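# Move yellow sponges between bench, low shelf and door tote

## Task

Check the bench for a yellow sponge. If one is there, finish with one yellow sponge inside the tote beside the door and the other yellow sponge resting on the top of the low shelf. If the bench has no yellow sponge, take the sponge from the low shelf's top and place it in the tote. Anything placed in the tote must sit fully inside, with nothing sticking out past its rim. The cartons stay on the bench. The robot must not tip over or be left leaning, or the task fails. Objects count as placed only if they stay put without the robot holding or propping them.

## Robot and tools

Robot: TidyBot++, a single-arm mobile robot. The base is 0.54 m long, 0.50 m wide and 0.38 m tall and rolls on four powered casters. On top sits one seven-joint arm ending in a two-finger gripper. The shoulder is 0.12 m ahead of the base centre and 0.68 m off the floor. There are two cameras: base_camera, fixed on the base, and wrist_camera, which looks along the hand.

Frames: the base frame has its origin on the floor under the base centre, x ahead, y to the left, z up. hand_pose is reported in this frame, for the point between the finger pads. The hand's own z runs out along the fingers and its y is the closing direction. The odometry frame is the base frame as it was when the scene began. Heading is positive to the left, in the range -3.142 to 3.142. base_tilt is in degrees, positive when leaning forward or right. Tilt and odometry carry a fixed error of about 1 degree plus noise, and odometry drifts a few cm and several degrees over roughly thirty moves; slipping is counted as travel.

execute_actions(actions, cameras): actions is a list holding one action or nothing. An empty list just reports the state and pictures. An action may contain base, joints, or both, plus optional speeds; its motions begin together.
- base: exactly one key, and each is a relative offset from where the base last measured itself, not a pose. translate_m is metres straight ahead (negative is back), -2 to 2. strafe_m is metres sideways (positive left), -2 to 2. rotate_rad turns in place, positive counter-clockwise seen from above, -6.3 to 6.3.
- joints: absolute targets by name, in radians. joint_1_rad (unlimited; turns the arm about vertical, positive clockwise from above, opposite to rotate_rad), joint_2_rad shoulder -2.249 to 2.249, joint_3_rad unlimited, joint_4_rad elbow -2.579 to 2.579, joint_5_rad unlimited, joint_6_rad wrist -2.099 to 2.099, joint_7_rad unlimited (hand pointing down: positive is counter-clockwise from above; at 1.57 the fingers open left/right). Unlimited joints go the short way, so turn in steps under half a revolution. gripper_pos is 0 (open, about 85 mm gap) to 1 (closed); gap is roughly 85 x (1 - gripper_pos) mm. Done tolerances are ±0.039 for joints 1-4, ±0.056 for 5-7, ±0.03 for the gripper.
- speeds: caps for this action only; translate_m and strafe_m 0.05 to 0.5 m/s, rotate_rad 0.1 to 1.57 rad/s (the top values are the defaults). A base move needing over 8.667 s is refused. No action runs past 15 s.
- cameras: list of base_camera, wrist_camera or all; omitted or null gives all, [] gives none.
A bad key or out-of-range number refuses the whole call with no motion. Omitted joints or base may keep pushing toward earlier targets.

Arm geometry: upper arm 0.42 m, forearm 0.31 m, hand 0.31 m to the hand point. With joint_1_rad 0, joint_3_rad 3.14, joint_5_rad 0 (near the start) the arm stays in the base's x-z plane. Lean from vertical, forward positive: upper arm = joint_2_rad, forearm = joint_2_rad - joint_4_rad, hand = that minus joint_6_rad. Sum length times sin for reach ahead of the shoulder and length times cos for height above it. It starts folded, hand down, poking up to 0.08 m past the base front, elbow up to 1.15 m high. A downward hand reaches at most about 0.94 m height, and only near the base. Closed fingertips go about 20 mm beyond the hand point.

wait(seconds): 0 to 10 s, commands nothing, returns state and images.
zoom_image(camera, region): enlarges part of the latest full image from base_camera or wrist_camera; region is [x0, y0, x1, y1] in pixels from the top-left, at most 504 x 504.
read_manual(section): licence texts only.
finished_scene(scene): ends scene 1 or 2 for good and reports success; call it only once everything rests in place.

Result lines: base_status and joint_status tell how each motion ended. done for the base only means the wheels turned enough. off_target means stopped short and maybe still pushing. contact_stop or time_out means the target was dropped and the part holds. joint command not followed, with a cause line, means the self-collision check blocked the arm targets (the gripper still acts); not_followed targets may be retried later. For the gripper at 1, done means empty; off_target at some reading means it is holding something. motor_effort is percent of maximum, peak in brackets, noisy. ARM HIT means a hard hit on the base or itself. on_its_own lists uncommanded changes. Motor temperatures come one per arm joint; MOTOR HOT appears from 60 °C, and at 75 °C an OVER-TEMPERATURE FAULT lets the arm sink (limit_stop_at_motor_heat: resend the target). A torque fault freezes the arm for 10 s.

Cautions: friction leaves joints a bit off; correct by sending last command plus (wanted minus read). Held loads make the arm sag; never command the reading while holding. Trust camera images over hand_pose. Avoid driving while the arm is caught on something high, sideways shoves on a raised hand, base pushes into obstacles, dropping or slamming objects, and knocking the cartons. Loose objects may occasionally be nudged by outside pushes.

Each tool is called by a JSON object that holds its "method" and its "body".

## Session

{"method": "execute_actions", "body": {"actions": []}}

Scene clock: 0.00 s.
Motor temperatures (°C, as the motors report them): [36 36 33 33 45 43 44]
base_odometry: x=+0.000 y=+0.000 heading=+0.000 (m, m, rad; odometry frame)
base_tilt: forward=+0.4 right=-0.4 (deg)
base_status: not commanded
joint_positions: joint_1_rad=-0.018 joint_2_rad=-0.377 joint_3_rad=+3.152 joint_4_rad=-2.496 joint_5_rad=-0.042 joint_6_rad=-0.860 joint_7_rad=+1.579 gripper_pos=+0.000
joint_status: not commanded
motor_effort: joint_1_rad=+1 joint_2_rad=-1 joint_3_rad=+0 joint_4_rad=+15 joint_5_rad=-1 joint_6_rad=+2 joint_7_rad=+0 (%)
hand_pose: x=+0.2826 y=+0.0130 z=+0.6021 quat_wxyz=(-0.019, +0.997, -0.004, +0.081) (m; base frame)
pictures: base_camera, wrist_camera
Images, in order (width x height): base_camera 644x364, wrist_camera 644x476.

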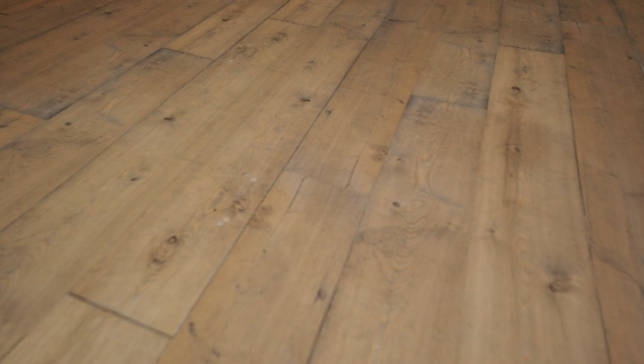

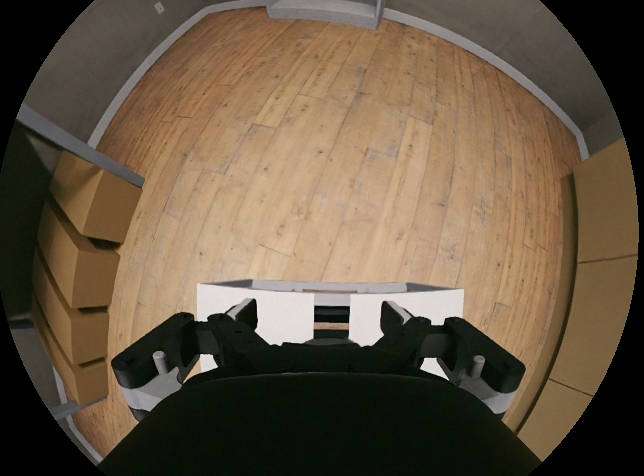

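{"method": "execute_actions", "body": {"actions": [{"joints": {"joint_2_rad": -0.4, "joint_4_rad": -1.6, "joint_6_rad": -0.7}}], "cameras": ["wrist_camera"]}}

Scene clock: 2.30 s.
Motor temperatures (°C, as the motors report them): [36 36 33 33 45 43 44]
base_odometry: x=+0.000 y=+0.000 heading=+0.000 (m, m, rad; odometry frame)
base_tilt: forward=+0.4 right=-0.4 (deg)
base_status: not commanded
joint_positions: joint_1_rad=-0.018 joint_2_rad=-0.379 joint_3_rad=+3.152 joint_4_rad=-1.619 joint_5_rad=-0.042 joint_6_rad=-0.733 joint_7_rad=+1.579 gripper_pos=+0.000
joint_status: all done
motor_effort: joint_1_rad=+1(1) joint_2_rad=-7(7) joint_3_rad=+0(0) joint_4_rad=+22(22) joint_5_rad=-2(2) joint_6_rad=+8(9) joint_7_rad=+0(0) (%)
hand_pose: x=+0.5472 y=+0.0125 z=+1.0531 quat_wxyz=(-0.022, +0.834, +0.001, +0.551) (m; base frame)
pictures: wrist_camera
camera_calibration (this result's frames):
wrist_camera: T_world_to_cam=[[0.0470356, -0.998885, -0.00394064, -0.0100375], [-0.368508, -0.0136853, -0.929524, 1.23687], [0.928434, 0.0451729, -0.368741, 0.019007], [0, 0, 0, 1]] pos_world=[0.43862, 0.00604198, 1.15667]
Images, in order (width x height): wrist_camera 644x476.

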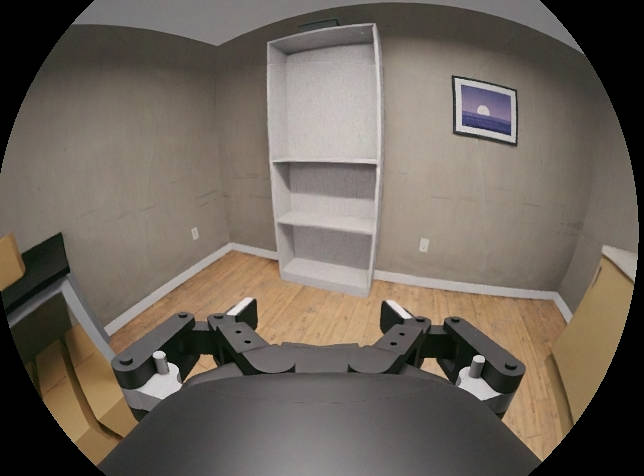

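{"method": "execute_actions", "body": {"actions": [{"joints": {"joint_1_rad": -1.57}}], "cameras": ["wrist_camera"]}}

{"method": "execute_actions", "body": {"actions": [{"joints": {"joint_1_rad": -3.1}}], "cameras": ["wrist_camera"]}}

{"method": "execute_actions", "body": {"actions": [{"joints": {"joint_1_rad": -4.6}}], "cameras": ["wrist_camera"]}}

Scene clock: 5.27 s.
Motor temperatures (°C, as the motors report them): [36 36 33 33 45 43 44]
base_odometry: x=+0.000 y=+0.000 heading=+0.000 (m, m, rad; odometry frame)
base_tilt: forward=+0.4 right=-0.4 (deg)
base_status: not commanded
joint_positions: joint_1_rad=-1.546 joint_2_rad=-0.379 joint_3_rad=+3.152 joint_4_rad=-1.619 joint_5_rad=-0.042 joint_6_rad=-0.733 joint_7_rad=+1.579 gripper_pos=+0.000
joint_status: all done
motor_effort: joint_1_rad=+1(1) joint_2_rad=-7(8) joint_3_rad=+0(1) joint_4_rad=+23(23) joint_5_rad=-2(2) joint_6_rad=+9(9) joint_7_rad=+0(1) (%)
hand_pose: x=+0.1247 y=+0.4284 z=+1.0531 quat_wxyz=(-0.398, +0.602, +0.578, +0.383) (m; base frame)
pictures: wrist_camera
camera_calibration (this result's frames):
wrist_camera: T_world_to_cam=[[0.999981, 0.00464355, -0.00394047, -0.123438], [-0.00195046, -0.368757, -0.929524, 1.19325], [-0.00576936, 0.929514, -0.368741, 0.130177], [0, 0, 0, 1]] pos_world=[0.126514, 0.319589, 1.15667]
Images, in order (width x height): wrist_camera 644x476.

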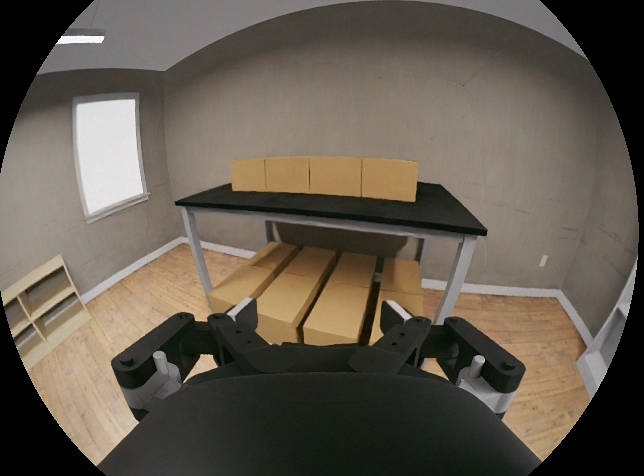

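Scene clock: 8.03 s.
Motor temperatures (°C, as the motors report them): [36 36 33 33 45 43 44]
base_odometry: x=+0.000 y=+0.000 heading=+0.000 (m, m, rad; odometry frame)
base_tilt: forward=+0.4 right=-0.4 (deg)
base_status: not commanded
joint_positions: joint_1_rad=-3.076 joint_2_rad=-0.379 joint_3_rad=+3.152 joint_4_rad=-1.619 joint_5_rad=-0.042 joint_6_rad=-0.733 joint_7_rad=+1.579 gripper_pos=+0.000
joint_status: all done
motor_effort: joint_1_rad=+1(1) joint_2_rad=-7(7) joint_3_rad=+1(1) joint_4_rad=+22(23) joint_5_rad=-2(2) joint_6_rad=+9(9) joint_7_rad=+0(0) (%)
hand_pose: x=-0.3088 y=+0.0232 z=+1.0531 quat_wxyz=(-0.552, +0.034, +0.833, +0.001) (m; base frame)
pictures: wrist_camera
camera_calibration (this result's frames):
wrist_camera: T_world_to_cam=[[0.0361447, 0.999339, -0.00394066, -0.00874145], [0.36837, -0.0169888, -0.929524, 1.14918], [-0.928976, 0.0321457, -0.368741, 0.240039], [0, 0, 0, 1]] pos_world=[-0.200017, 0.0205426, 1.15667]
Images, in order (width x height): wrist_camera 644x476.

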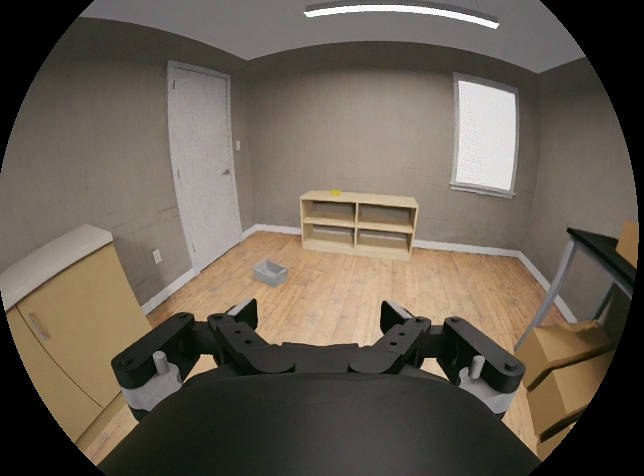

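Scene clock: 10.77 s.
Motor temperatures (°C, as the motors report them): [36 36 33 33 45 43 44]
base_odometry: x=+0.000 y=+0.000 heading=+0.000 (m, m, rad; odometry frame)
base_tilt: forward=+0.4 right=-0.4 (deg)
base_status: not commanded
joint_positions: joint_1_rad=-4.576 joint_2_rad=-0.379 joint_3_rad=+3.152 joint_4_rad=-1.619 joint_5_rad=-0.042 joint_6_rad=-0.733 joint_7_rad=+1.579 gripper_pos=+0.000
joint_status: all done
motor_effort: joint_1_rad=+1(1) joint_2_rad=-7(8) joint_3_rad=+0(1) joint_4_rad=+23(22) joint_5_rad=-1(2) joint_6_rad=+8(9) joint_7_rad=+0(0) (%)
hand_pose: x=+0.0656 y=-0.4251 z=+1.0531 quat_wxyz=(-0.404, -0.543, +0.633, -0.376) (m; base frame)
pictures: wrist_camera
camera_calibration (this result's frames):
wrist_camera: T_world_to_cam=[[-0.994275, 0.106779, -0.00394057, 0.113878], [0.0430163, 0.366244, -0.929524, 1.18789], [-0.0978104, -0.924372, -0.368741, 0.14113], [0, 0, 0, 1]] pos_world=[0.0759315, -0.316763, 1.15667]
Images, in order (width x height): wrist_camera 644x476.

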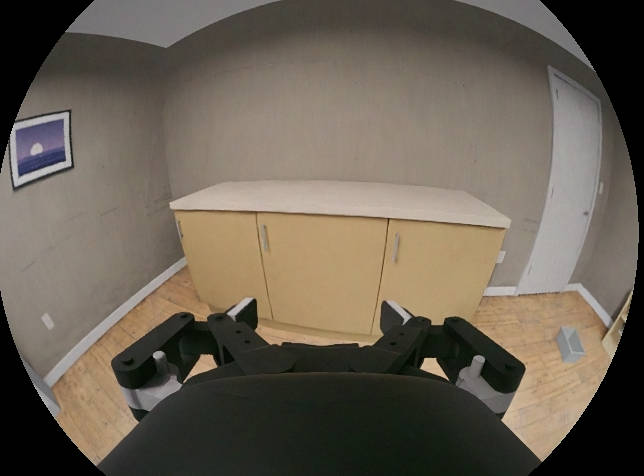

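{"method": "execute_actions", "body": {"actions": [{"base": {"rotate_rad": 1.28}, "joints": {"joint_1_rad": 0.0, "joint_2_rad": 0.35, "joint_4_rad": -0.35, "joint_6_rad": -1.3}}]}}

{"method": "execute_actions", "body": {"actions": [{"base": {"translate_m": 0.6}}]}}

Scene clock: 14.67 s.
Motor temperatures (°C, as the motors report them): [36 36 33 33 45 43 44]
base_odometry: x=+0.000 y=+0.000 heading=+1.280 (m, m, rad; odometry frame)
base_tilt: forward=+0.4 right=-0.4 (deg)
base_status: done
joint_positions: joint_1_rad=-6.264 joint_2_rad=+0.330 joint_3_rad=+3.151 joint_4_rad=-0.374 joint_5_rad=-0.042 joint_6_rad=-1.265 joint_7_rad=+1.579 gripper_pos=+0.000
joint_status: all done
motor_effort: joint_1_rad=+1(5) joint_2_rad=-28(30) joint_3_rad=+0(3) joint_4_rad=+17(24) joint_5_rad=-2(3) joint_6_rad=+9(9) joint_7_rad=+0(1) (%)
hand_pose: x=+0.7458 y=-0.0025 z=+1.1992 quat_wxyz=(+0.009, -0.833, +0.002, -0.554) (m; base frame)
pictures: base_camera, wrist_camera
camera_calibration (this result's frames):
wrist_camera: T_world_to_cam=[[0.0280018, -0.999483, 0.0157817, -0.0432042], [-0.363934, -0.0248979, -0.931092, 1.44405], [0.931004, 0.0203288, -0.364443, -0.117925], [0, 0, 0, 1]] pos_world=[0.636537, -0.00483085, 1.30225]
Images, in order (width x height): base_camera 644x364, wrist_camera 644x476.

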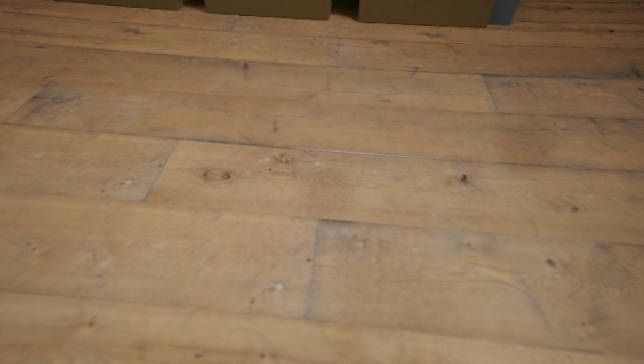

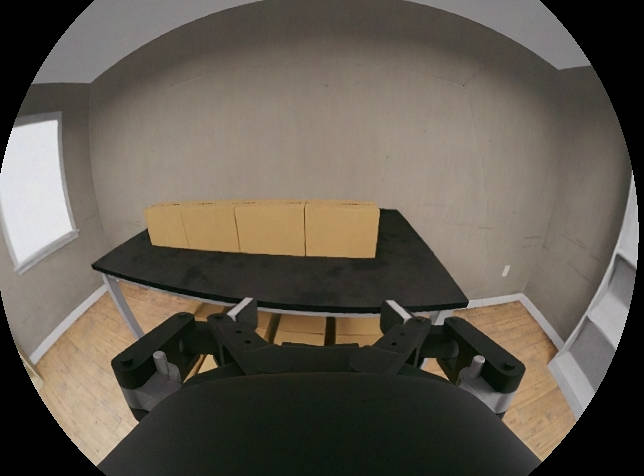

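Scene clock: 17.23 s.
Motor temperatures (°C, as the motors report them): [36 36 33 33 45 43 44]
base_odometry: x=+0.171 y=+0.575 heading=+1.281 (m, m, rad; odometry frame)
base_tilt: forward=+0.4 right=-0.4 (deg)
base_status: done
joint_positions: joint_1_rad=-6.264 joint_2_rad=+0.345 joint_3_rad=+3.151 joint_4_rad=-0.370 joint_5_rad=-0.042 joint_6_rad=-1.267 joint_7_rad=+1.579 gripper_pos=+0.000
joint_status: not commanded
motor_effort: joint_1_rad=+1(0) joint_2_rad=-29(32) joint_3_rad=+0(1) joint_4_rad=+17(18) joint_5_rad=-2(2) joint_6_rad=+8(9) joint_7_rad=+0(0) (%)
hand_pose: x=+0.7527 y=-0.0026 z=+1.1907 quat_wxyz=(+0.009, -0.837, +0.002, -0.548) (m; base frame)
pictures: base_camera, wrist_camera
camera_calibration (this result's frames):
wrist_camera: T_world_to_cam=[[0.0283159, -0.999483, 0.0152011, -0.0429158], [-0.377097, -0.0247644, -0.925843, 1.44233], [0.925741, 0.0204838, -0.377604, -0.107896], [0, 0, 0, 1]] pos_world=[0.644997, -0.00496511, 1.29528]
Images, in order (width x height): base_camera 644x364, wrist_camera 644x476.

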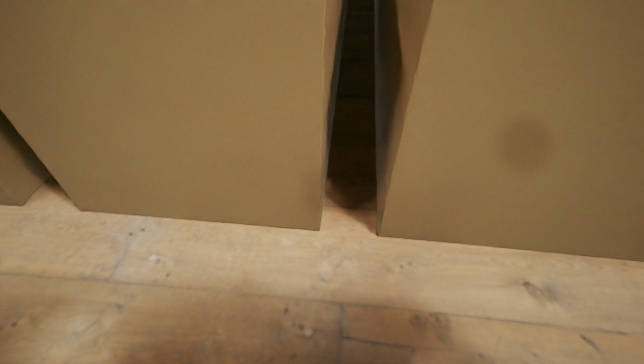

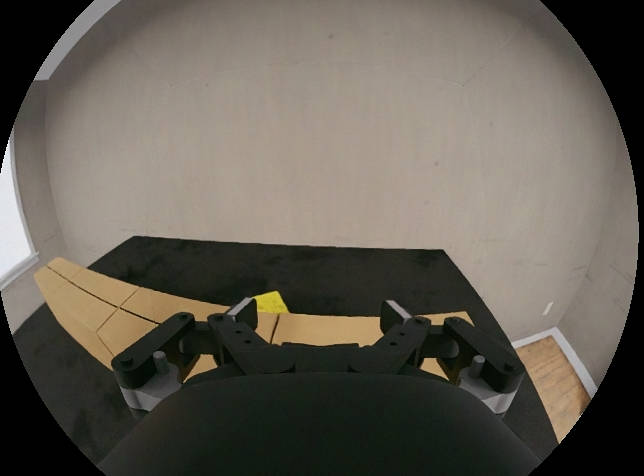

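{"method": "execute_actions", "body": {"actions": [{"base": {"rotate_rad": 1.515}, "joints": {"joint_1_rad": 0.0, "joint_2_rad": -0.4, "joint_4_rad": -1.5, "joint_6_rad": -0.9}}], "cameras": []}}

{"method": "execute_actions", "body": {"actions": [{"base": {"translate_m": -0.9}}]}}

Scene clock: 20.90 s.
Motor temperatures (°C, as the motors report them): [36 36 33 33 45 43 44]
base_odometry: x=+0.171 y=+0.575 heading=+2.795 (m, m, rad; odometry frame)
base_tilt: forward=+0.4 right=-0.4 (deg)
base_status: done
joint_positions: joint_1_rad=-6.279 joint_2_rad=-0.380 joint_3_rad=+3.143 joint_4_rad=-1.479 joint_5_rad=-0.042 joint_6_rad=-0.936 joint_7_rad=+1.579 gripper_pos=+0.000
joint_status: all done
motor_effort: joint_1_rad=+1(4) joint_2_rad=-6(31) joint_3_rad=+0(4) joint_4_rad=+21(22) joint_5_rad=-2(3) joint_6_rad=+8(9) joint_7_rad=+0(0) (%)
hand_pose: x=+0.5213 y=+0.0095 z=+1.0762 quat_wxyz=(+0.018, -0.851, +0.001, -0.525) (m; base frame)
pictures: none
No camera images: the call's "cameras" was empty. Leave "cameras" out to get every camera's image.

Scene clock: 24.07 s.
Motor temperatures (°C, as the motors report them): [36 36 33 33 45 43 44]
base_odometry: x=+1.019 y=+0.272 heading=+2.797 (m, m, rad; odometry frame)
base_tilt: forward=+0.4 right=-0.4 (deg)
base_status: done
joint_positions: joint_1_rad=-6.279 joint_2_rad=-0.392 joint_3_rad=+3.143 joint_4_rad=-1.480 joint_5_rad=-0.042 joint_6_rad=-0.932 joint_7_rad=+1.579 gripper_pos=+0.000
joint_status: not commanded
motor_effort: joint_1_rad=+1(0) joint_2_rad=-5(11) joint_3_rad=+1(1) joint_4_rad=+21(23) joint_5_rad=-2(2) joint_6_rad=+9(9) joint_7_rad=+0(0) (%)
hand_pose: x=+0.5172 y=+0.0095 z=+1.0814 quat_wxyz=(+0.018, -0.847, +0.001, -0.532) (m; base frame)
pictures: base_camera, wrist_camera
camera_calibration (this result's frames):
wrist_camera: T_world_to_cam=[[0.0405693, -0.999177, 0.000585917, -0.0130446], [-0.411854, -0.0172566, -0.911086, 1.25451], [0.910346, 0.0367208, -0.412215, 0.113837], [0, 0, 0, 1]] pos_world=[0.413573, 0.00443459, 1.1899]
Images, in order (width x height): base_camera 644x364, wrist_camera 644x476.

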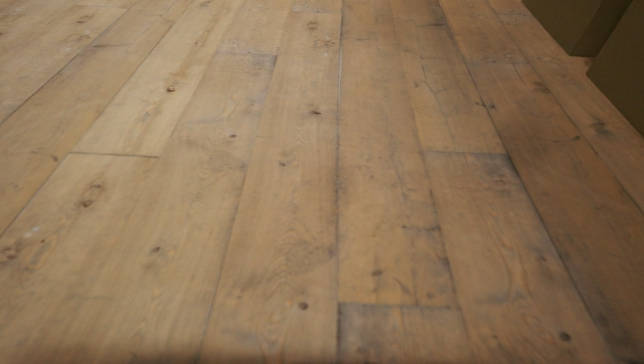

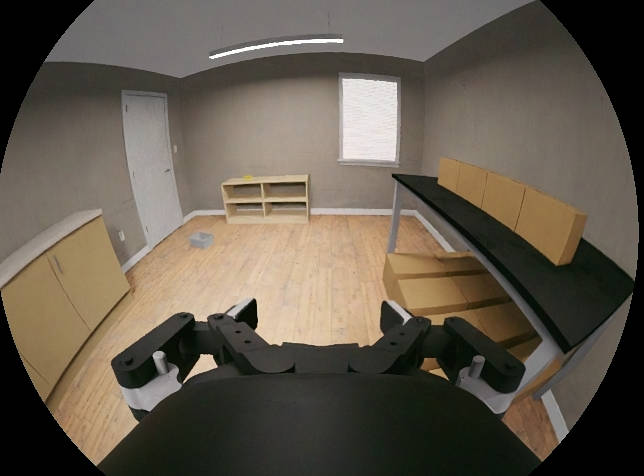

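{"method": "execute_actions", "body": {"actions": [{"base": {"strafe_m": -1.05}}]}}

Scene clock: 27.63 s.
Motor temperatures (°C, as the motors report them): [36 36 33 33 45 44 44]
base_odometry: x=+1.375 y=+1.260 heading=+2.796 (m, m, rad; odometry frame)
base_tilt: forward=+0.4 right=-0.4 (deg)
base_status: done
joint_positions: joint_1_rad=-6.279 joint_2_rad=-0.392 joint_3_rad=+3.146 joint_4_rad=-1.481 joint_5_rad=-0.042 joint_6_rad=-0.931 joint_7_rad=+1.579 gripper_pos=+0.000
joint_status: not commanded
motor_effort: joint_1_rad=+1(3) joint_2_rad=-5(6) joint_3_rad=+0(3) joint_4_rad=+22(21) joint_5_rad=-2(0) joint_6_rad=+9(9) joint_7_rad=+0(1) (%)
hand_pose: x=+0.5173 y=+0.0079 z=+1.0814 quat_wxyz=(+0.017, -0.847, +0.002, -0.532) (m; base frame)
pictures: base_camera, wrist_camera
camera_calibration (this result's frames):
wrist_camera: T_world_to_cam=[[0.0377127, -0.999288, -0.00058957, -0.0119048], [-0.411794, -0.0150033, -0.911153, 1.25456], [0.910496, 0.0346048, -0.412067, 0.113605], [0, 0, 0, 1]] pos_world=[0.413634, 0.00299509, 1.18991]
Images, in order (width x height): base_camera 644x364, wrist_camera 644x476.

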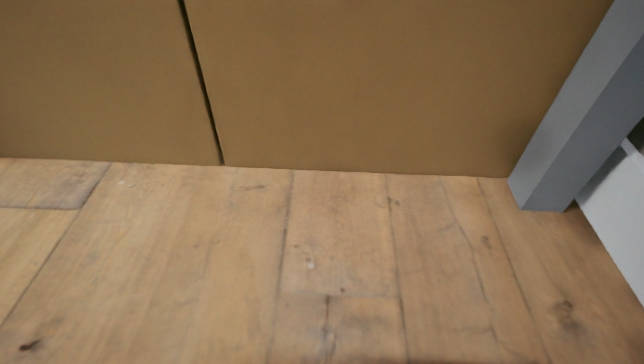

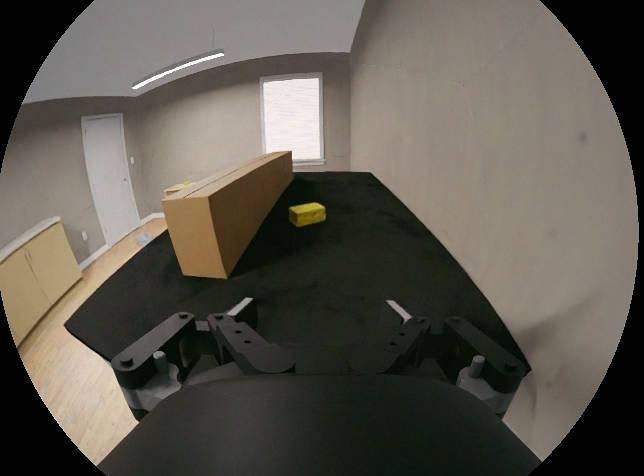

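{"method": "zoom_image", "body": {"camera": "wrist_camera", "region": [220, 150, 400, 290]}}

Region (220, 150, 400, 290) of wrist_camera's 644x476 image, scaled by 2.800.

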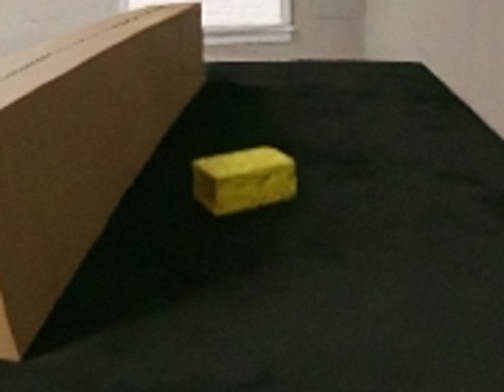

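{"method": "execute_actions", "body": {"actions": [{"base": {"translate_m": 0.16}, "joints": {"joint_2_rad": 0.45, "joint_4_rad": -0.45, "joint_6_rad": -1.6}}]}}

Scene clock: 33.43 s.
Motor temperatures (°C, as the motors report them): [36 36 33 33 45 44 44]
base_odometry: x=+1.224 y=+1.314 heading=+2.796 (m, m, rad; odometry frame)
base_tilt: forward=+0.4 right=-0.4 (deg)
base_status: done
joint_positions: joint_1_rad=-6.279 joint_2_rad=+0.436 joint_3_rad=+3.146 joint_4_rad=-0.474 joint_5_rad=-0.042 joint_6_rad=-1.565 joint_7_rad=+1.579 gripper_pos=+0.000
joint_status: all done
motor_effort: joint_1_rad=+1(1) joint_2_rad=-33(34) joint_3_rad=-1(1) joint_4_rad=+18(22) joint_5_rad=-2(2) joint_6_rad=+6(10) joint_7_rad=-1(0) (%)
hand_pose: x=+0.7372 y=+0.0099 z=+1.0116 quat_wxyz=(+0.016, -0.945, -0.007, -0.327) (m; base frame)
pictures: base_camera, wrist_camera
camera_calibration (this result's frames):
wrist_camera: T_world_to_cam=[[0.0584231, -0.998256, -0.00850655, -0.0254249], [-0.769369, -0.0395944, -0.637576, 1.26868], [0.636127, 0.0437938, -0.77034, 0.449119], [0, 0, 0, 1]] pos_world=[0.691871, 0.00518342, 1.15464]
Images, in order (width x height): base_camera 644x364, wrist_camera 644x476.

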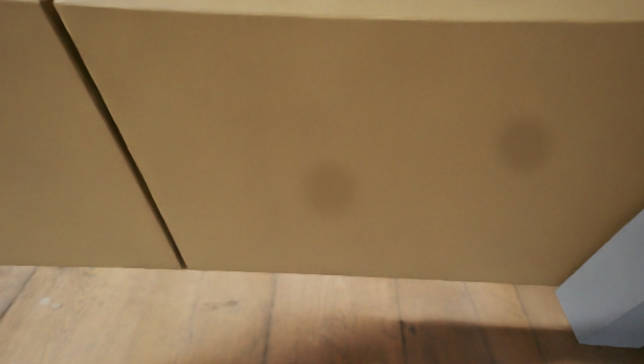

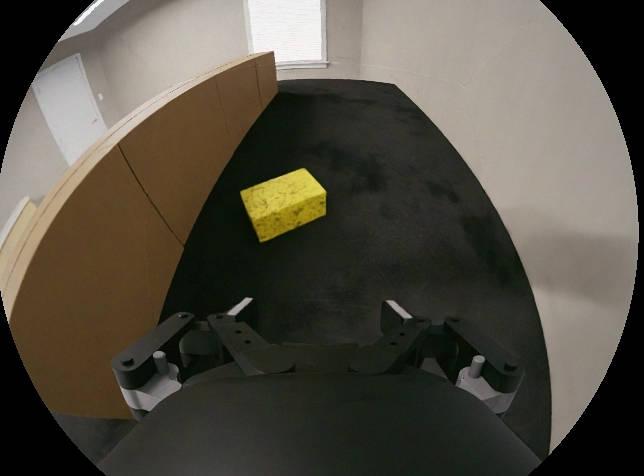

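{"method": "execute_actions", "body": {"actions": [{"base": {"strafe_m": 0.09}, "joints": {"joint_2_rad": 0.5, "joint_4_rad": -0.9, "joint_6_rad": -0.45, "gripper_pos": 1.0}}]}}

Scene clock: 36.43 s.
Motor temperatures (°C, as the motors report them): [36 36 33 33 45 44 44]
base_odometry: x=+1.193 y=+1.229 heading=+2.795 (m, m, rad; odometry frame)
base_tilt: forward=+0.4 right=-0.4 (deg)
base_status: done
joint_positions: joint_1_rad=-6.285 joint_2_rad=+0.485 joint_3_rad=+3.146 joint_4_rad=-0.881 joint_5_rad=-0.042 joint_6_rad=-0.481 joint_7_rad=+1.579 gripper_pos=+0.999
joint_status: all done
motor_effort: joint_1_rad=+1(4) joint_2_rad=-39(41) joint_3_rad=-1(2) joint_4_rad=+24(24) joint_5_rad=-2(3) joint_6_rad=+9(9) joint_7_rad=+0(0) (%)
hand_pose: x=+0.9226 y=+0.0060 z=+1.0333 quat_wxyz=(+0.015, -0.797, +0.006, -0.603) (m; base frame)
pictures: base_camera, wrist_camera
camera_calibration (this result's frames):
wrist_camera: T_world_to_cam=[[0.0254323, -0.999671, 0.00334947, -0.0217741], [-0.248503, -0.0095674, -0.968584, 1.28628], [0.968297, 0.0238009, -0.248665, -0.497299], [0, 0, 0, 1]] pos_world=[0.801732, 0.00237563, 1.12228]
Images, in order (width x height): base_camera 644x364, wrist_camera 644x476.

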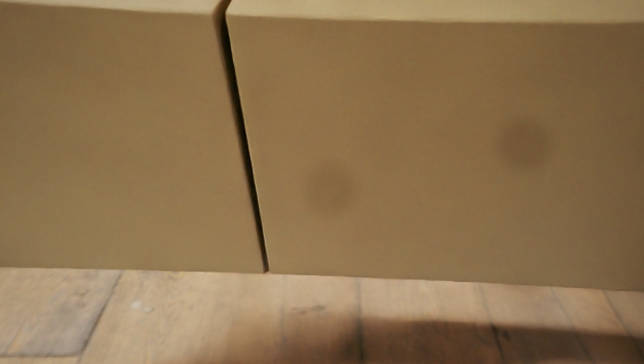

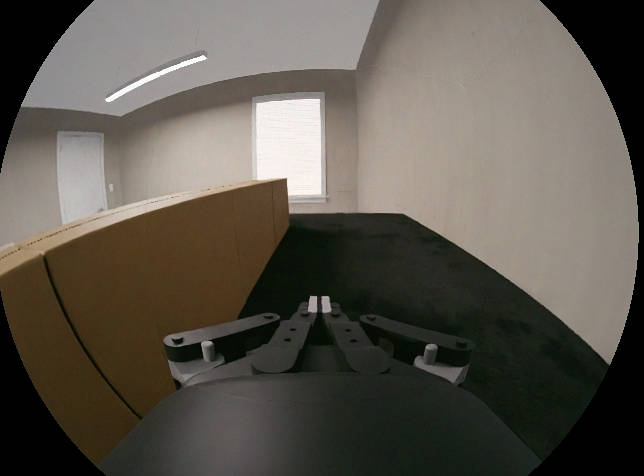

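{"method": "execute_actions", "body": {"actions": [{"base": {"translate_m": 0.025}, "joints": {"joint_4_rad": -0.985, "joint_6_rad": -0.54}}], "cameras": ["wrist_camera"]}}

Scene clock: 38.03 s.
Motor temperatures (°C, as the motors report them): [36 36 33 33 45 44 44]
base_odometry: x=+1.169 y=+1.238 heading=+2.796 (m, m, rad; odometry frame)
base_tilt: forward=+0.4 right=-0.4 (deg)
base_status: done
joint_positions: joint_1_rad=-6.285 joint_2_rad=+0.484 joint_3_rad=+3.146 joint_4_rad=-0.967 joint_5_rad=-0.042 joint_6_rad=-0.501 joint_7_rad=+1.579 gripper_pos=+0.999
joint_status: all done
motor_effort: joint_1_rad=+1(3) joint_2_rad=-36(43) joint_3_rad=+0(1) joint_4_rad=+20(25) joint_5_rad=-1(2) joint_6_rad=+7(10) joint_7_rad=+0(0) (%)
hand_pose: x=+0.9160 y=+0.0062 z=+0.9759 quat_wxyz=(+0.015, -0.828, +0.007, -0.560) (m; base frame)
pictures: wrist_camera
camera_calibration (this result's frames):
wrist_camera: T_world_to_cam=[[0.0262633, -0.999655, 0.000465213, -0.0192292], [-0.349314, -0.00961333, -0.936956, 1.29055], [0.936638, 0.024445, -0.349446, -0.377766], [0, 0, 0, 1]] pos_world=[0.805142, 0.0024184, 1.07719]
Images, in order (width x height): wrist_camera 644x476.

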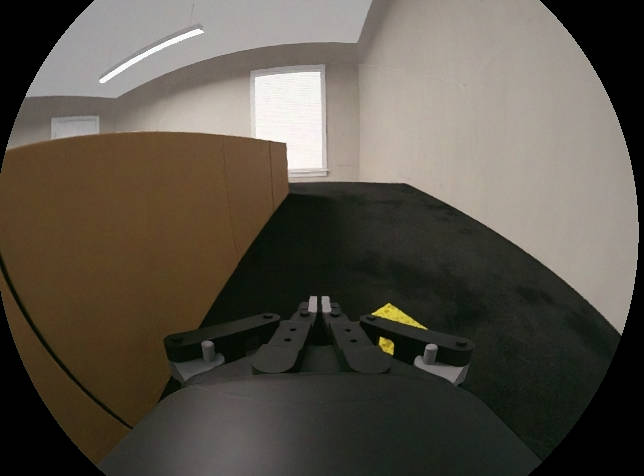

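{"method": "execute_actions", "body": {"actions": [{"base": {"translate_m": -0.12}, "joints": {"joint_4_rad": -1.0, "joint_6_rad": -0.56}, "speeds": {"translate_m": 0.1}}], "cameras": ["wrist_camera"]}}

Scene clock: 39.90 s.
Motor temperatures (°C, as the motors report them): [36 37 33 33 45 44 44]
base_odometry: x=+1.282 y=+1.197 heading=+2.796 (m, m, rad; odometry frame)
base_tilt: forward=+0.4 right=-0.4 (deg)
base_status: done
joint_positions: joint_1_rad=-6.285 joint_2_rad=+0.483 joint_3_rad=+3.146 joint_4_rad=-0.969 joint_5_rad=-0.042 joint_6_rad=-0.511 joint_7_rad=+1.579 gripper_pos=+0.999
joint_status: all done
motor_effort: joint_1_rad=+2(4) joint_2_rad=-34(38) joint_3_rad=+0(2) joint_4_rad=+20(22) joint_5_rad=-2(2) joint_6_rad=+6(8) joint_7_rad=-1(0) (%)
hand_pose: x=+0.9144 y=+0.0063 z=+0.9730 quat_wxyz=(+0.015, -0.831, +0.007, -0.556) (m; base frame)
pictures: wrist_camera
camera_calibration (this result's frames):
wrist_camera: T_world_to_cam=[[0.0266399, -0.999645, 0.000212971, -0.019183], [-0.358794, -0.00976047, -0.933366, 1.29242], [0.933037, 0.0247883, -0.358927, -0.364858], [0, 0, 0, 1]] pos_world=[0.804651, 0.00248275, 1.07535]
Images, in order (width x height): wrist_camera 644x476.

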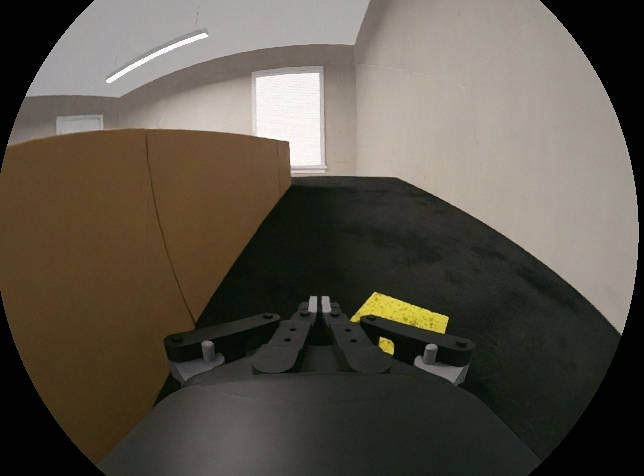

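It's dragging and rotating. Continue.

{"method": "execute_actions", "body": {"actions": [{"base": {"translate_m": -0.15}, "speeds": {"translate_m": 0.1}}], "cameras": ["wrist_camera"]}}

Scene clock: 42.03 s.
Motor temperatures (°C, as the motors report them): [36 37 33 33 45 44 44]
base_odometry: x=+1.424 y=+1.145 heading=+2.796 (m, m, rad; odometry frame)
base_tilt: forward=+0.4 right=-0.4 (deg)
base_status: done
joint_positions: joint_1_rad=-6.285 joint_2_rad=+0.483 joint_3_rad=+3.146 joint_4_rad=-0.969 joint_5_rad=-0.042 joint_6_rad=-0.511 joint_7_rad=+1.579 gripper_pos=+0.999
joint_status: not commanded
motor_effort: joint_1_rad=+2(2) joint_2_rad=-33(35) joint_3_rad=+0(1) joint_4_rad=+19(20) joint_5_rad=-1(2) joint_6_rad=+6(7) joint_7_rad=+0(0) (%)
hand_pose: x=+0.9144 y=+0.0063 z=+0.9729 quat_wxyz=(+0.015, -0.831, +0.007, -0.556) (m; base frame)
pictures: wrist_camera
camera_calibration (this result's frames):
wrist_camera: T_world_to_cam=[[0.0266587, -0.999645, 0.000202903, -0.0191831], [-0.359175, -0.00976798, -0.933219, 1.29252], [0.932889, 0.0248056, -0.359308, -0.36431], [0, 0, 0, 1]] pos_world=[0.804615, 0.00248598, 1.07531]
Images, in order (width x height): wrist_camera 644x476.

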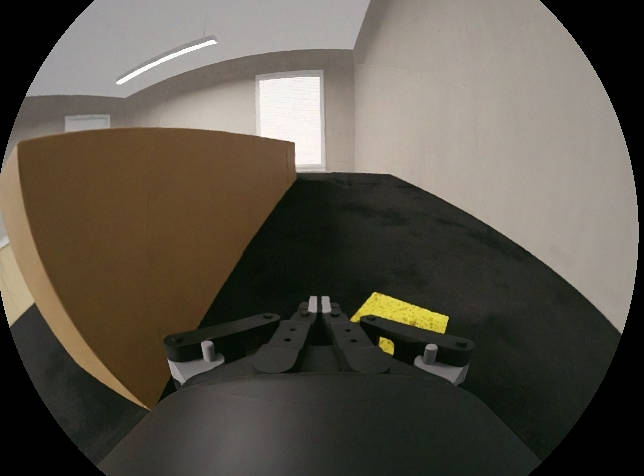

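{"method": "execute_actions", "body": {"actions": [{"base": {"translate_m": -0.11}, "speeds": {"translate_m": 0.1}}], "cameras": []}}

{"method": "execute_actions", "body": {"actions": [{"joints": {"joint_2_rad": 0.4, "joint_4_rad": -0.5, "joint_6_rad": -1.3, "gripper_pos": 0.0}}], "cameras": ["wrist_camera"]}}

Scene clock: 43.83 s.
Motor temperatures (°C, as the motors report them): [36 37 33 33 45 44 44]
base_odometry: x=+1.527 y=+1.108 heading=+2.796 (m, m, rad; odometry frame)
base_tilt: forward=+0.4 right=-0.4 (deg)
base_status: done
joint_positions: joint_1_rad=-6.285 joint_2_rad=+0.483 joint_3_rad=+3.146 joint_4_rad=-0.969 joint_5_rad=-0.042 joint_6_rad=-0.511 joint_7_rad=+1.579 gripper_pos=+0.999
joint_status: not commanded
motor_effort: joint_1_rad=+1(2) joint_2_rad=-34(35) joint_3_rad=+0(1) joint_4_rad=+19(20) joint_5_rad=-2(2) joint_6_rad=+6(7) joint_7_rad=+0(0) (%)
hand_pose: x=+0.9143 y=+0.0063 z=+0.9728 quat_wxyz=(+0.015, -0.831, +0.007, -0.556) (m; base frame)
pictures: none
No camera images: the call's "cameras" was empty. Leave "cameras" out to get every camera's image.

Scene clock: 45.53 s.
Motor temperatures (°C, as the motors report them): [36 37 33 33 45 44 44]
base_odometry: x=+1.527 y=+1.108 heading=+2.796 (m, m, rad; odometry frame)
base_tilt: forward=+0.4 right=-0.4 (deg)
base_status: not commanded
joint_positions: joint_1_rad=-6.285 joint_2_rad=+0.404 joint_3_rad=+3.146 joint_4_rad=-0.515 joint_5_rad=-0.042 joint_6_rad=-1.266 joint_7_rad=+1.579 gripper_pos=+0.000
joint_status: all done
motor_effort: joint_1_rad=+1(3) joint_2_rad=-32(42) joint_3_rad=+0(0) joint_4_rad=+19(24) joint_5_rad=-2(2) joint_6_rad=+8(9) joint_7_rad=+0(1) (%)
hand_pose: x=+0.7886 y=+0.0127 z=+1.0801 quat_wxyz=(+0.017, -0.888, -0.007, -0.460) (m; base frame)
pictures: wrist_camera
camera_calibration (this result's frames):
wrist_camera: T_world_to_cam=[[0.0554176, -0.998461, 0.00192315, -0.0339375], [-0.555142, -0.0324129, -0.831124, 1.39203], [0.829907, 0.0449912, -0.556084, 0.0848837], [0, 0, 0, 1]] pos_world=[0.704208, 0.00741534, 1.20422]
Images, in order (width x height): wrist_camera 644x476.

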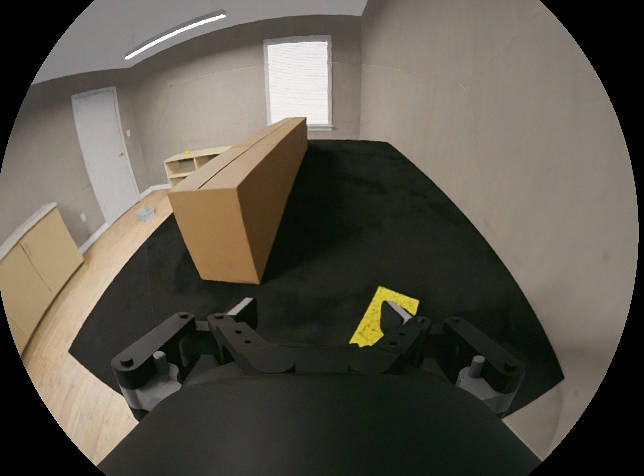

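{"method": "execute_actions", "body": {"actions": [{"joints": {"joint_6_rad": -1.75}}], "cameras": ["wrist_camera"]}}

Scene clock: 46.53 s.
Motor temperatures (°C, as the motors report them): [36 37 33 33 45 44 44]
base_odometry: x=+1.527 y=+1.108 heading=+2.796 (m, m, rad; odometry frame)
base_tilt: forward=+0.4 right=-0.4 (deg)
base_status: not commanded
joint_positions: joint_1_rad=-6.285 joint_2_rad=+0.404 joint_3_rad=+3.146 joint_4_rad=-0.515 joint_5_rad=-0.042 joint_6_rad=-1.738 joint_7_rad=+1.579 gripper_pos=+0.000
joint_status: all done
motor_effort: joint_1_rad=+1(1) joint_2_rad=-31(33) joint_3_rad=-1(0) joint_4_rad=+17(19) joint_5_rad=-1(2) joint_6_rad=+5(7) joint_7_rad=+0(0) (%)
hand_pose: x=+0.6792 y=+0.0133 z=+0.9841 quat_wxyz=(+0.017, -0.971, -0.011, -0.240) (m; base frame)
pictures: wrist_camera
camera_calibration (this result's frames):
wrist_camera: T_world_to_cam=[[0.0672001, -0.997602, -0.0165681, -0.0169458], [-0.871446, -0.0505994, -0.487875, 1.12878], [0.485866, 0.0472234, -0.872756, 0.667557], [0, 0, 0, 1]] pos_world=[0.660469, 0.00868629, 1.13304]
Images, in order (width x height): wrist_camera 644x476.

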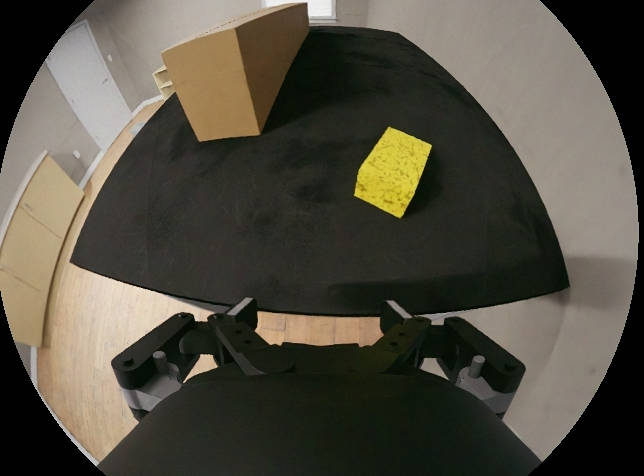

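{"method": "zoom_image", "body": {"camera": "wrist_camera", "region": [320, 100, 480, 240]}}

Region (320, 100, 480, 240) of wrist_camera's 644x476 image, scaled by 3.150; it fills the top 441 rows of this view, and the rest is white.

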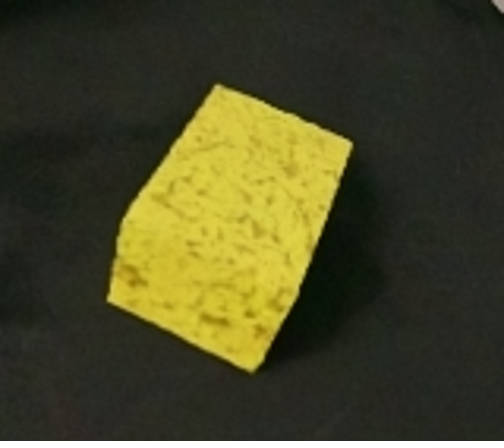

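{"method": "execute_actions", "body": {"actions": [{"base": {"translate_m": 0.3}, "joints": {"joint_1_rad": 0.21, "joint_2_rad": 0.21, "joint_4_rad": -0.6, "joint_6_rad": -1.94, "joint_7_rad": 1.22}, "speeds": {"translate_m": 0.25}}]}}

Scene clock: 49.87 s.
Motor temperatures (°C, as the motors report them): [36 37 33 33 45 44 44]
base_odometry: x=+1.245 y=+1.209 heading=+2.796 (m, m, rad; odometry frame)
base_tilt: forward=+0.4 right=-0.4 (deg)
base_status: done
joint_positions: joint_1_rad=-6.090 joint_2_rad=+0.213 joint_3_rad=+3.147 joint_4_rad=-0.578 joint_5_rad=-0.042 joint_6_rad=-1.910 joint_7_rad=+1.242 gripper_pos=+0.000
joint_status: all done
motor_effort: joint_1_rad=+1(1) joint_2_rad=-23(31) joint_3_rad=-1(2) joint_4_rad=+16(18) joint_5_rad=-2(3) joint_6_rad=+4(5) joint_7_rad=+0(0) (%)
hand_pose: x=+0.5581 y=-0.0741 z=+1.0328 quat_wxyz=(+0.032, -0.945, +0.244, -0.217) (m; base frame)
pictures: base_camera, wrist_camera
camera_calibration (this result's frames):
wrist_camera: T_world_to_cam=[[-0.413449, -0.89695, -0.156655, 0.325213], [-0.792999, 0.439261, -0.422141, 0.9672], [0.447452, -0.0503067, -0.892892, 0.807987], [0, 0, 0, 1]] pos_world=[0.539913, -0.0925062, 1.18069]
Images, in order (width x height): base_camera 644x364, wrist_camera 644x476.

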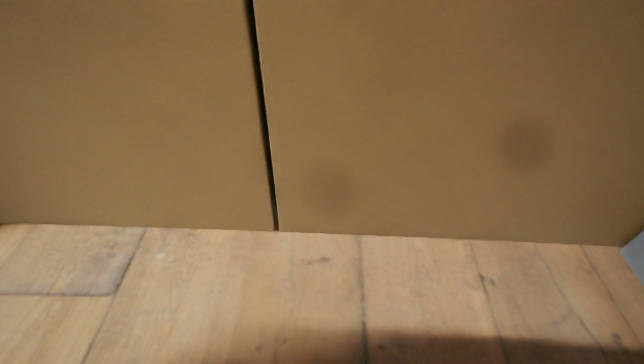

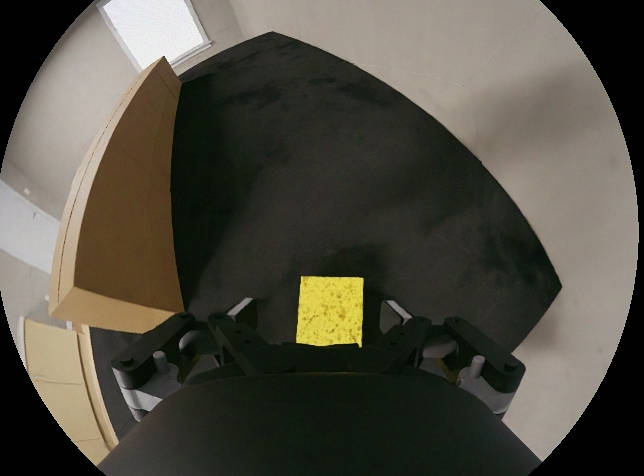

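{"method": "execute_actions", "body": {"actions": [{"joints": {"joint_2_rad": 0.09, "joint_4_rad": -1.05, "joint_6_rad": -1.6}}], "cameras": ["wrist_camera"]}}

Scene clock: 51.70 s.
Motor temperatures (°C, as the motors report them): [36 37 33 33 45 44 44]
base_odometry: x=+1.245 y=+1.209 heading=+2.796 (m, m, rad; odometry frame)
base_tilt: forward=+0.4 right=-0.4 (deg)
base_status: not commanded
joint_positions: joint_1_rad=-6.090 joint_2_rad=+0.115 joint_3_rad=+3.147 joint_4_rad=-1.029 joint_5_rad=-0.042 joint_6_rad=-1.635 joint_7_rad=+1.242 gripper_pos=+0.000
joint_status: all done
motor_effort: joint_1_rad=+1(1) joint_2_rad=-21(23) joint_3_rad=+0(0) joint_4_rad=+19(19) joint_5_rad=-2(2) joint_6_rad=+4(5) joint_7_rad=+0(0) (%)
hand_pose: x=+0.5580 y=-0.0736 z=+0.9392 quat_wxyz=(+0.032, -0.951, +0.252, -0.179) (m; base frame)
pictures: wrist_camera
camera_calibration (this result's frames):
wrist_camera: T_world_to_cam=[[-0.433474, -0.889436, -0.144929, 0.311637], [-0.817673, 0.455799, -0.35165, 0.876207], [0.378828, -0.0339267, -0.924845, 0.794057], [0, 0, 0, 1]] pos_world=[0.550726, -0.095253, 1.08766]
Images, in order (width x height): wrist_camera 644x476.

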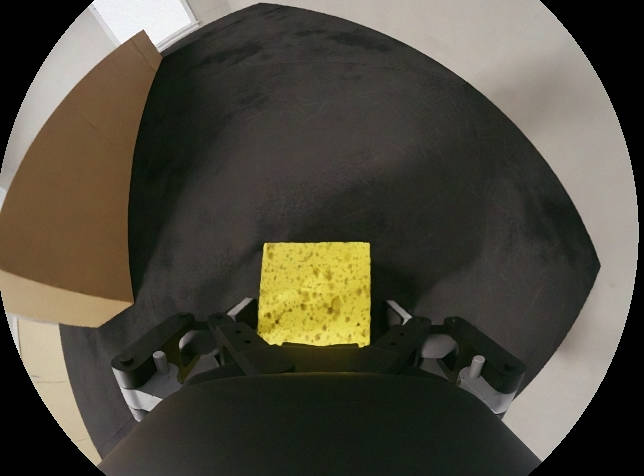

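{"method": "execute_actions", "body": {"actions": [{"joints": {"gripper_pos": 1.0}}], "cameras": []}}

{"method": "execute_actions", "body": {"actions": [{"joints": {"joint_2_rad": 0.0, "joint_4_rad": -0.85, "joint_6_rad": -1.75}}], "cameras": ["wrist_camera"]}}

Scene clock: 52.87 s.
Motor temperatures (°C, as the motors report them): [36 37 33 33 45 44 44]
base_odometry: x=+1.245 y=+1.209 heading=+2.796 (m, m, rad; odometry frame)
base_tilt: forward=+0.4 right=-0.4 (deg)
base_status: not commanded
joint_positions: joint_1_rad=-6.090 joint_2_rad=+0.103 joint_3_rad=+3.147 joint_4_rad=-1.033 joint_5_rad=-0.042 joint_6_rad=-1.631 joint_7_rad=+1.242 gripper_pos=+0.363
joint_status: gripper_pos off_target (ended at +0.363, target +1.000)
motor_effort: joint_1_rad=+1(1) joint_2_rad=-21(22) joint_3_rad=+0(2) joint_4_rad=+19(19) joint_5_rad=-2(4) joint_6_rad=+4(4) joint_7_rad=+0(0) (%)
hand_pose: x=+0.5554 y=-0.0731 z=+0.9433 quat_wxyz=(+0.032, -0.950, +0.251, -0.185) (m; base frame)
pictures: none
No camera images: the call's "cameras" was empty. Leave "cameras" out to get every camera's image.

Scene clock: 54.10 s.
Motor temperatures (°C, as the motors report them): [36 37 33 33 45 44 44]
base_odometry: x=+1.245 y=+1.209 heading=+2.796 (m, m, rad; odometry frame)
base_tilt: forward=+0.4 right=-0.4 (deg)
base_status: not commanded
joint_positions: joint_1_rad=-6.090 joint_2_rad=+0.004 joint_3_rad=+3.147 joint_4_rad=-0.866 joint_5_rad=-0.042 joint_6_rad=-1.717 joint_7_rad=+1.242 gripper_pos=+0.363
joint_status: all done
motor_effort: joint_1_rad=+1(1) joint_2_rad=-15(24) joint_3_rad=+0(0) joint_4_rad=+17(20) joint_5_rad=-2(2) joint_6_rad=+5(5) joint_7_rad=+0(0) (%)
hand_pose: x=+0.5197 y=-0.0662 z=+1.0406 quat_wxyz=(+0.037, -0.931, +0.243, -0.272) (m; base frame)
pictures: wrist_camera
camera_calibration (this result's frames):
wrist_camera: T_world_to_cam=[[-0.399594, -0.897188, -0.18809, 0.343126], [-0.737766, 0.436538, -0.514913, 1.00424], [0.544082, -0.0669897, -0.836353, 0.722457], [0, 0, 0, 1]] pos_world=[0.48493, -0.082144, 1.18586]
Images, in order (width x height): wrist_camera 644x476.

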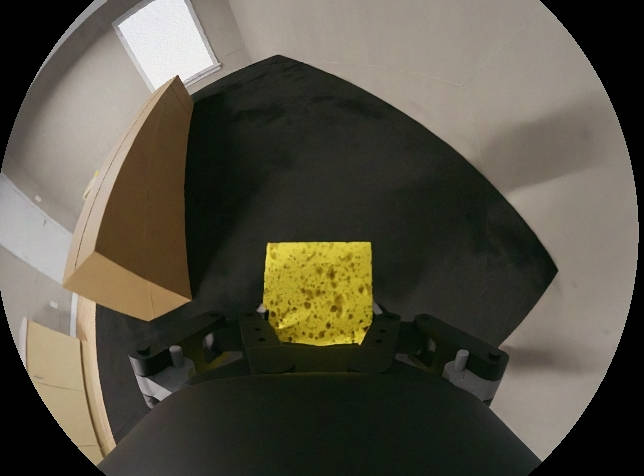

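{"method": "execute_actions", "body": {"actions": [{"base": {"strafe_m": 1.4}, "joints": {"joint_1_rad": 0.0, "joint_2_rad": -0.3, "joint_4_rad": -1.3, "joint_6_rad": -1.2, "joint_7_rad": 1.57}}], "cameras": []}}

{"method": "execute_actions", "body": {"actions": [{"base": {"rotate_rad": 0.44}}], "cameras": ["wrist_camera"]}}

Scene clock: 58.87 s.
Motor temperatures (°C, as the motors report them): [36 37 33 33 45 44 44]
base_odometry: x=+0.770 y=-0.108 heading=+2.796 (m, m, rad; odometry frame)
base_tilt: forward=+0.4 right=-0.4 (deg)
base_status: done
joint_positions: joint_1_rad=-6.261 joint_2_rad=-0.283 joint_3_rad=+3.148 joint_4_rad=-1.277 joint_5_rad=-0.042 joint_6_rad=-1.235 joint_7_rad=+1.546 gripper_pos=+0.363
joint_status: all done
motor_effort: joint_1_rad=+1(1) joint_2_rad=-8(19) joint_3_rad=+0(3) joint_4_rad=+20(20) joint_5_rad=-2(3) joint_6_rad=+8(7) joint_7_rad=-1(0) (%)
hand_pose: x=+0.5114 y=+0.0022 z=+1.0672 quat_wxyz=(+0.021, -0.897, +0.022, -0.441) (m; base frame)
pictures: none
No camera images: the call's "cameras" was empty. Leave "cameras" out to get every camera's image.

Scene clock: 60.20 s.
Motor temperatures (°C, as the motors report them): [36 37 33 33 45 44 44]
base_odometry: x=+0.770 y=-0.108 heading=-3.048 (m, m, rad; odometry frame)
base_tilt: forward=+0.4 right=-0.4 (deg)
base_status: done
joint_positions: joint_1_rad=-6.266 joint_2_rad=-0.283 joint_3_rad=+3.148 joint_4_rad=-1.277 joint_5_rad=-0.042 joint_6_rad=-1.235 joint_7_rad=+1.546 gripper_pos=+0.363
joint_status: not commanded
motor_effort: joint_1_rad=+1(0) joint_2_rad=-8(10) joint_3_rad=+0(2) joint_4_rad=+20(21) joint_5_rad=-2(3) joint_6_rad=+8(7) joint_7_rad=+0(0) (%)
hand_pose: x=+0.5114 y=+0.0038 z=+1.0672 quat_wxyz=(+0.022, -0.897, +0.020, -0.441) (m; base frame)
pictures: wrist_camera
camera_calibration (this result's frames):
wrist_camera: T_world_to_cam=[[0.0130854, -0.999423, -0.0313332, 0.0296951], [-0.591788, 0.0175178, -0.805903, 1.21872], [0.805987, 0.0290882, -0.591218, 0.357937], [0, 0, 0, 1]] pos_world=[0.432344, -0.00208304, 1.19472]
Images, in order (width x height): wrist_camera 644x476.

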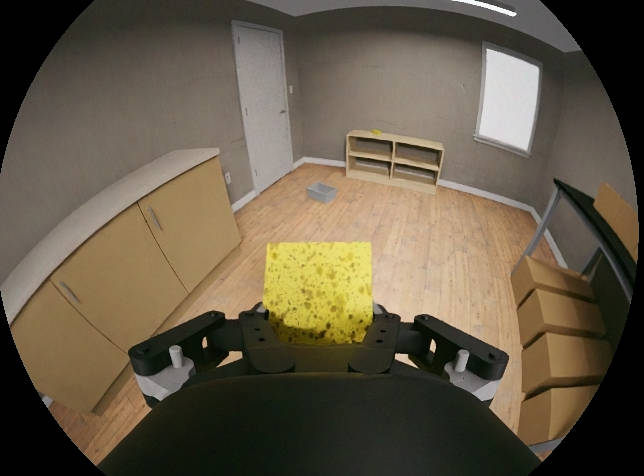

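{"method": "execute_actions", "body": {"actions": [{"base": {"translate_m": 1.95}, "joints": {"joint_2_rad": 0.8, "joint_4_rad": -1.6, "joint_6_rad": -0.7}}]}}

Scene clock: 65.63 s.
Motor temperatures (°C, as the motors report them): [36 37 33 33 45 44 44]
base_odometry: x=-1.172 y=-0.294 heading=-3.047 (m, m, rad; odometry frame)
base_tilt: forward=+0.4 right=-0.4 (deg)
base_status: done
joint_positions: joint_1_rad=-6.266 joint_2_rad=+0.787 joint_3_rad=+3.148 joint_4_rad=-1.579 joint_5_rad=-0.042 joint_6_rad=-0.730 joint_7_rad=+1.546 gripper_pos=+0.364
joint_status: all done
motor_effort: joint_1_rad=+1(1) joint_2_rad=-38(40) joint_3_rad=-1(1) joint_4_rad=+13(20) joint_5_rad=-1(2) joint_6_rad=+1(8) joint_7_rad=+0(0) (%)
hand_pose: x=+0.6518 y=-0.0027 z=+0.4438 quat_wxyz=(+0.012, -0.999, +0.039, -0.023) (m; base frame)
pictures: base_camera, wrist_camera
camera_calibration (this result's frames):
wrist_camera: T_world_to_cam=[[-0.0389424, -0.998735, -0.0318066, 0.0359419], [-0.99669, 0.0410967, -0.0701498, 0.737001], [0.0713682, 0.0289695, -0.997029, 0.535369], [0, 0, 0, 1]] pos_world=[0.697753, -0.00990122, 0.586622]
Images, in order (width x height): base_camera 644x364, wrist_camera 644x476.

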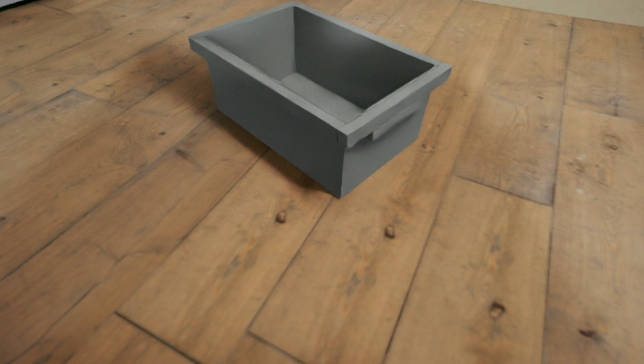

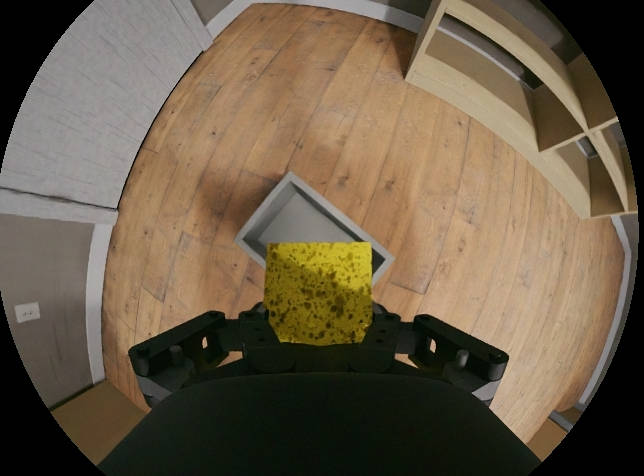

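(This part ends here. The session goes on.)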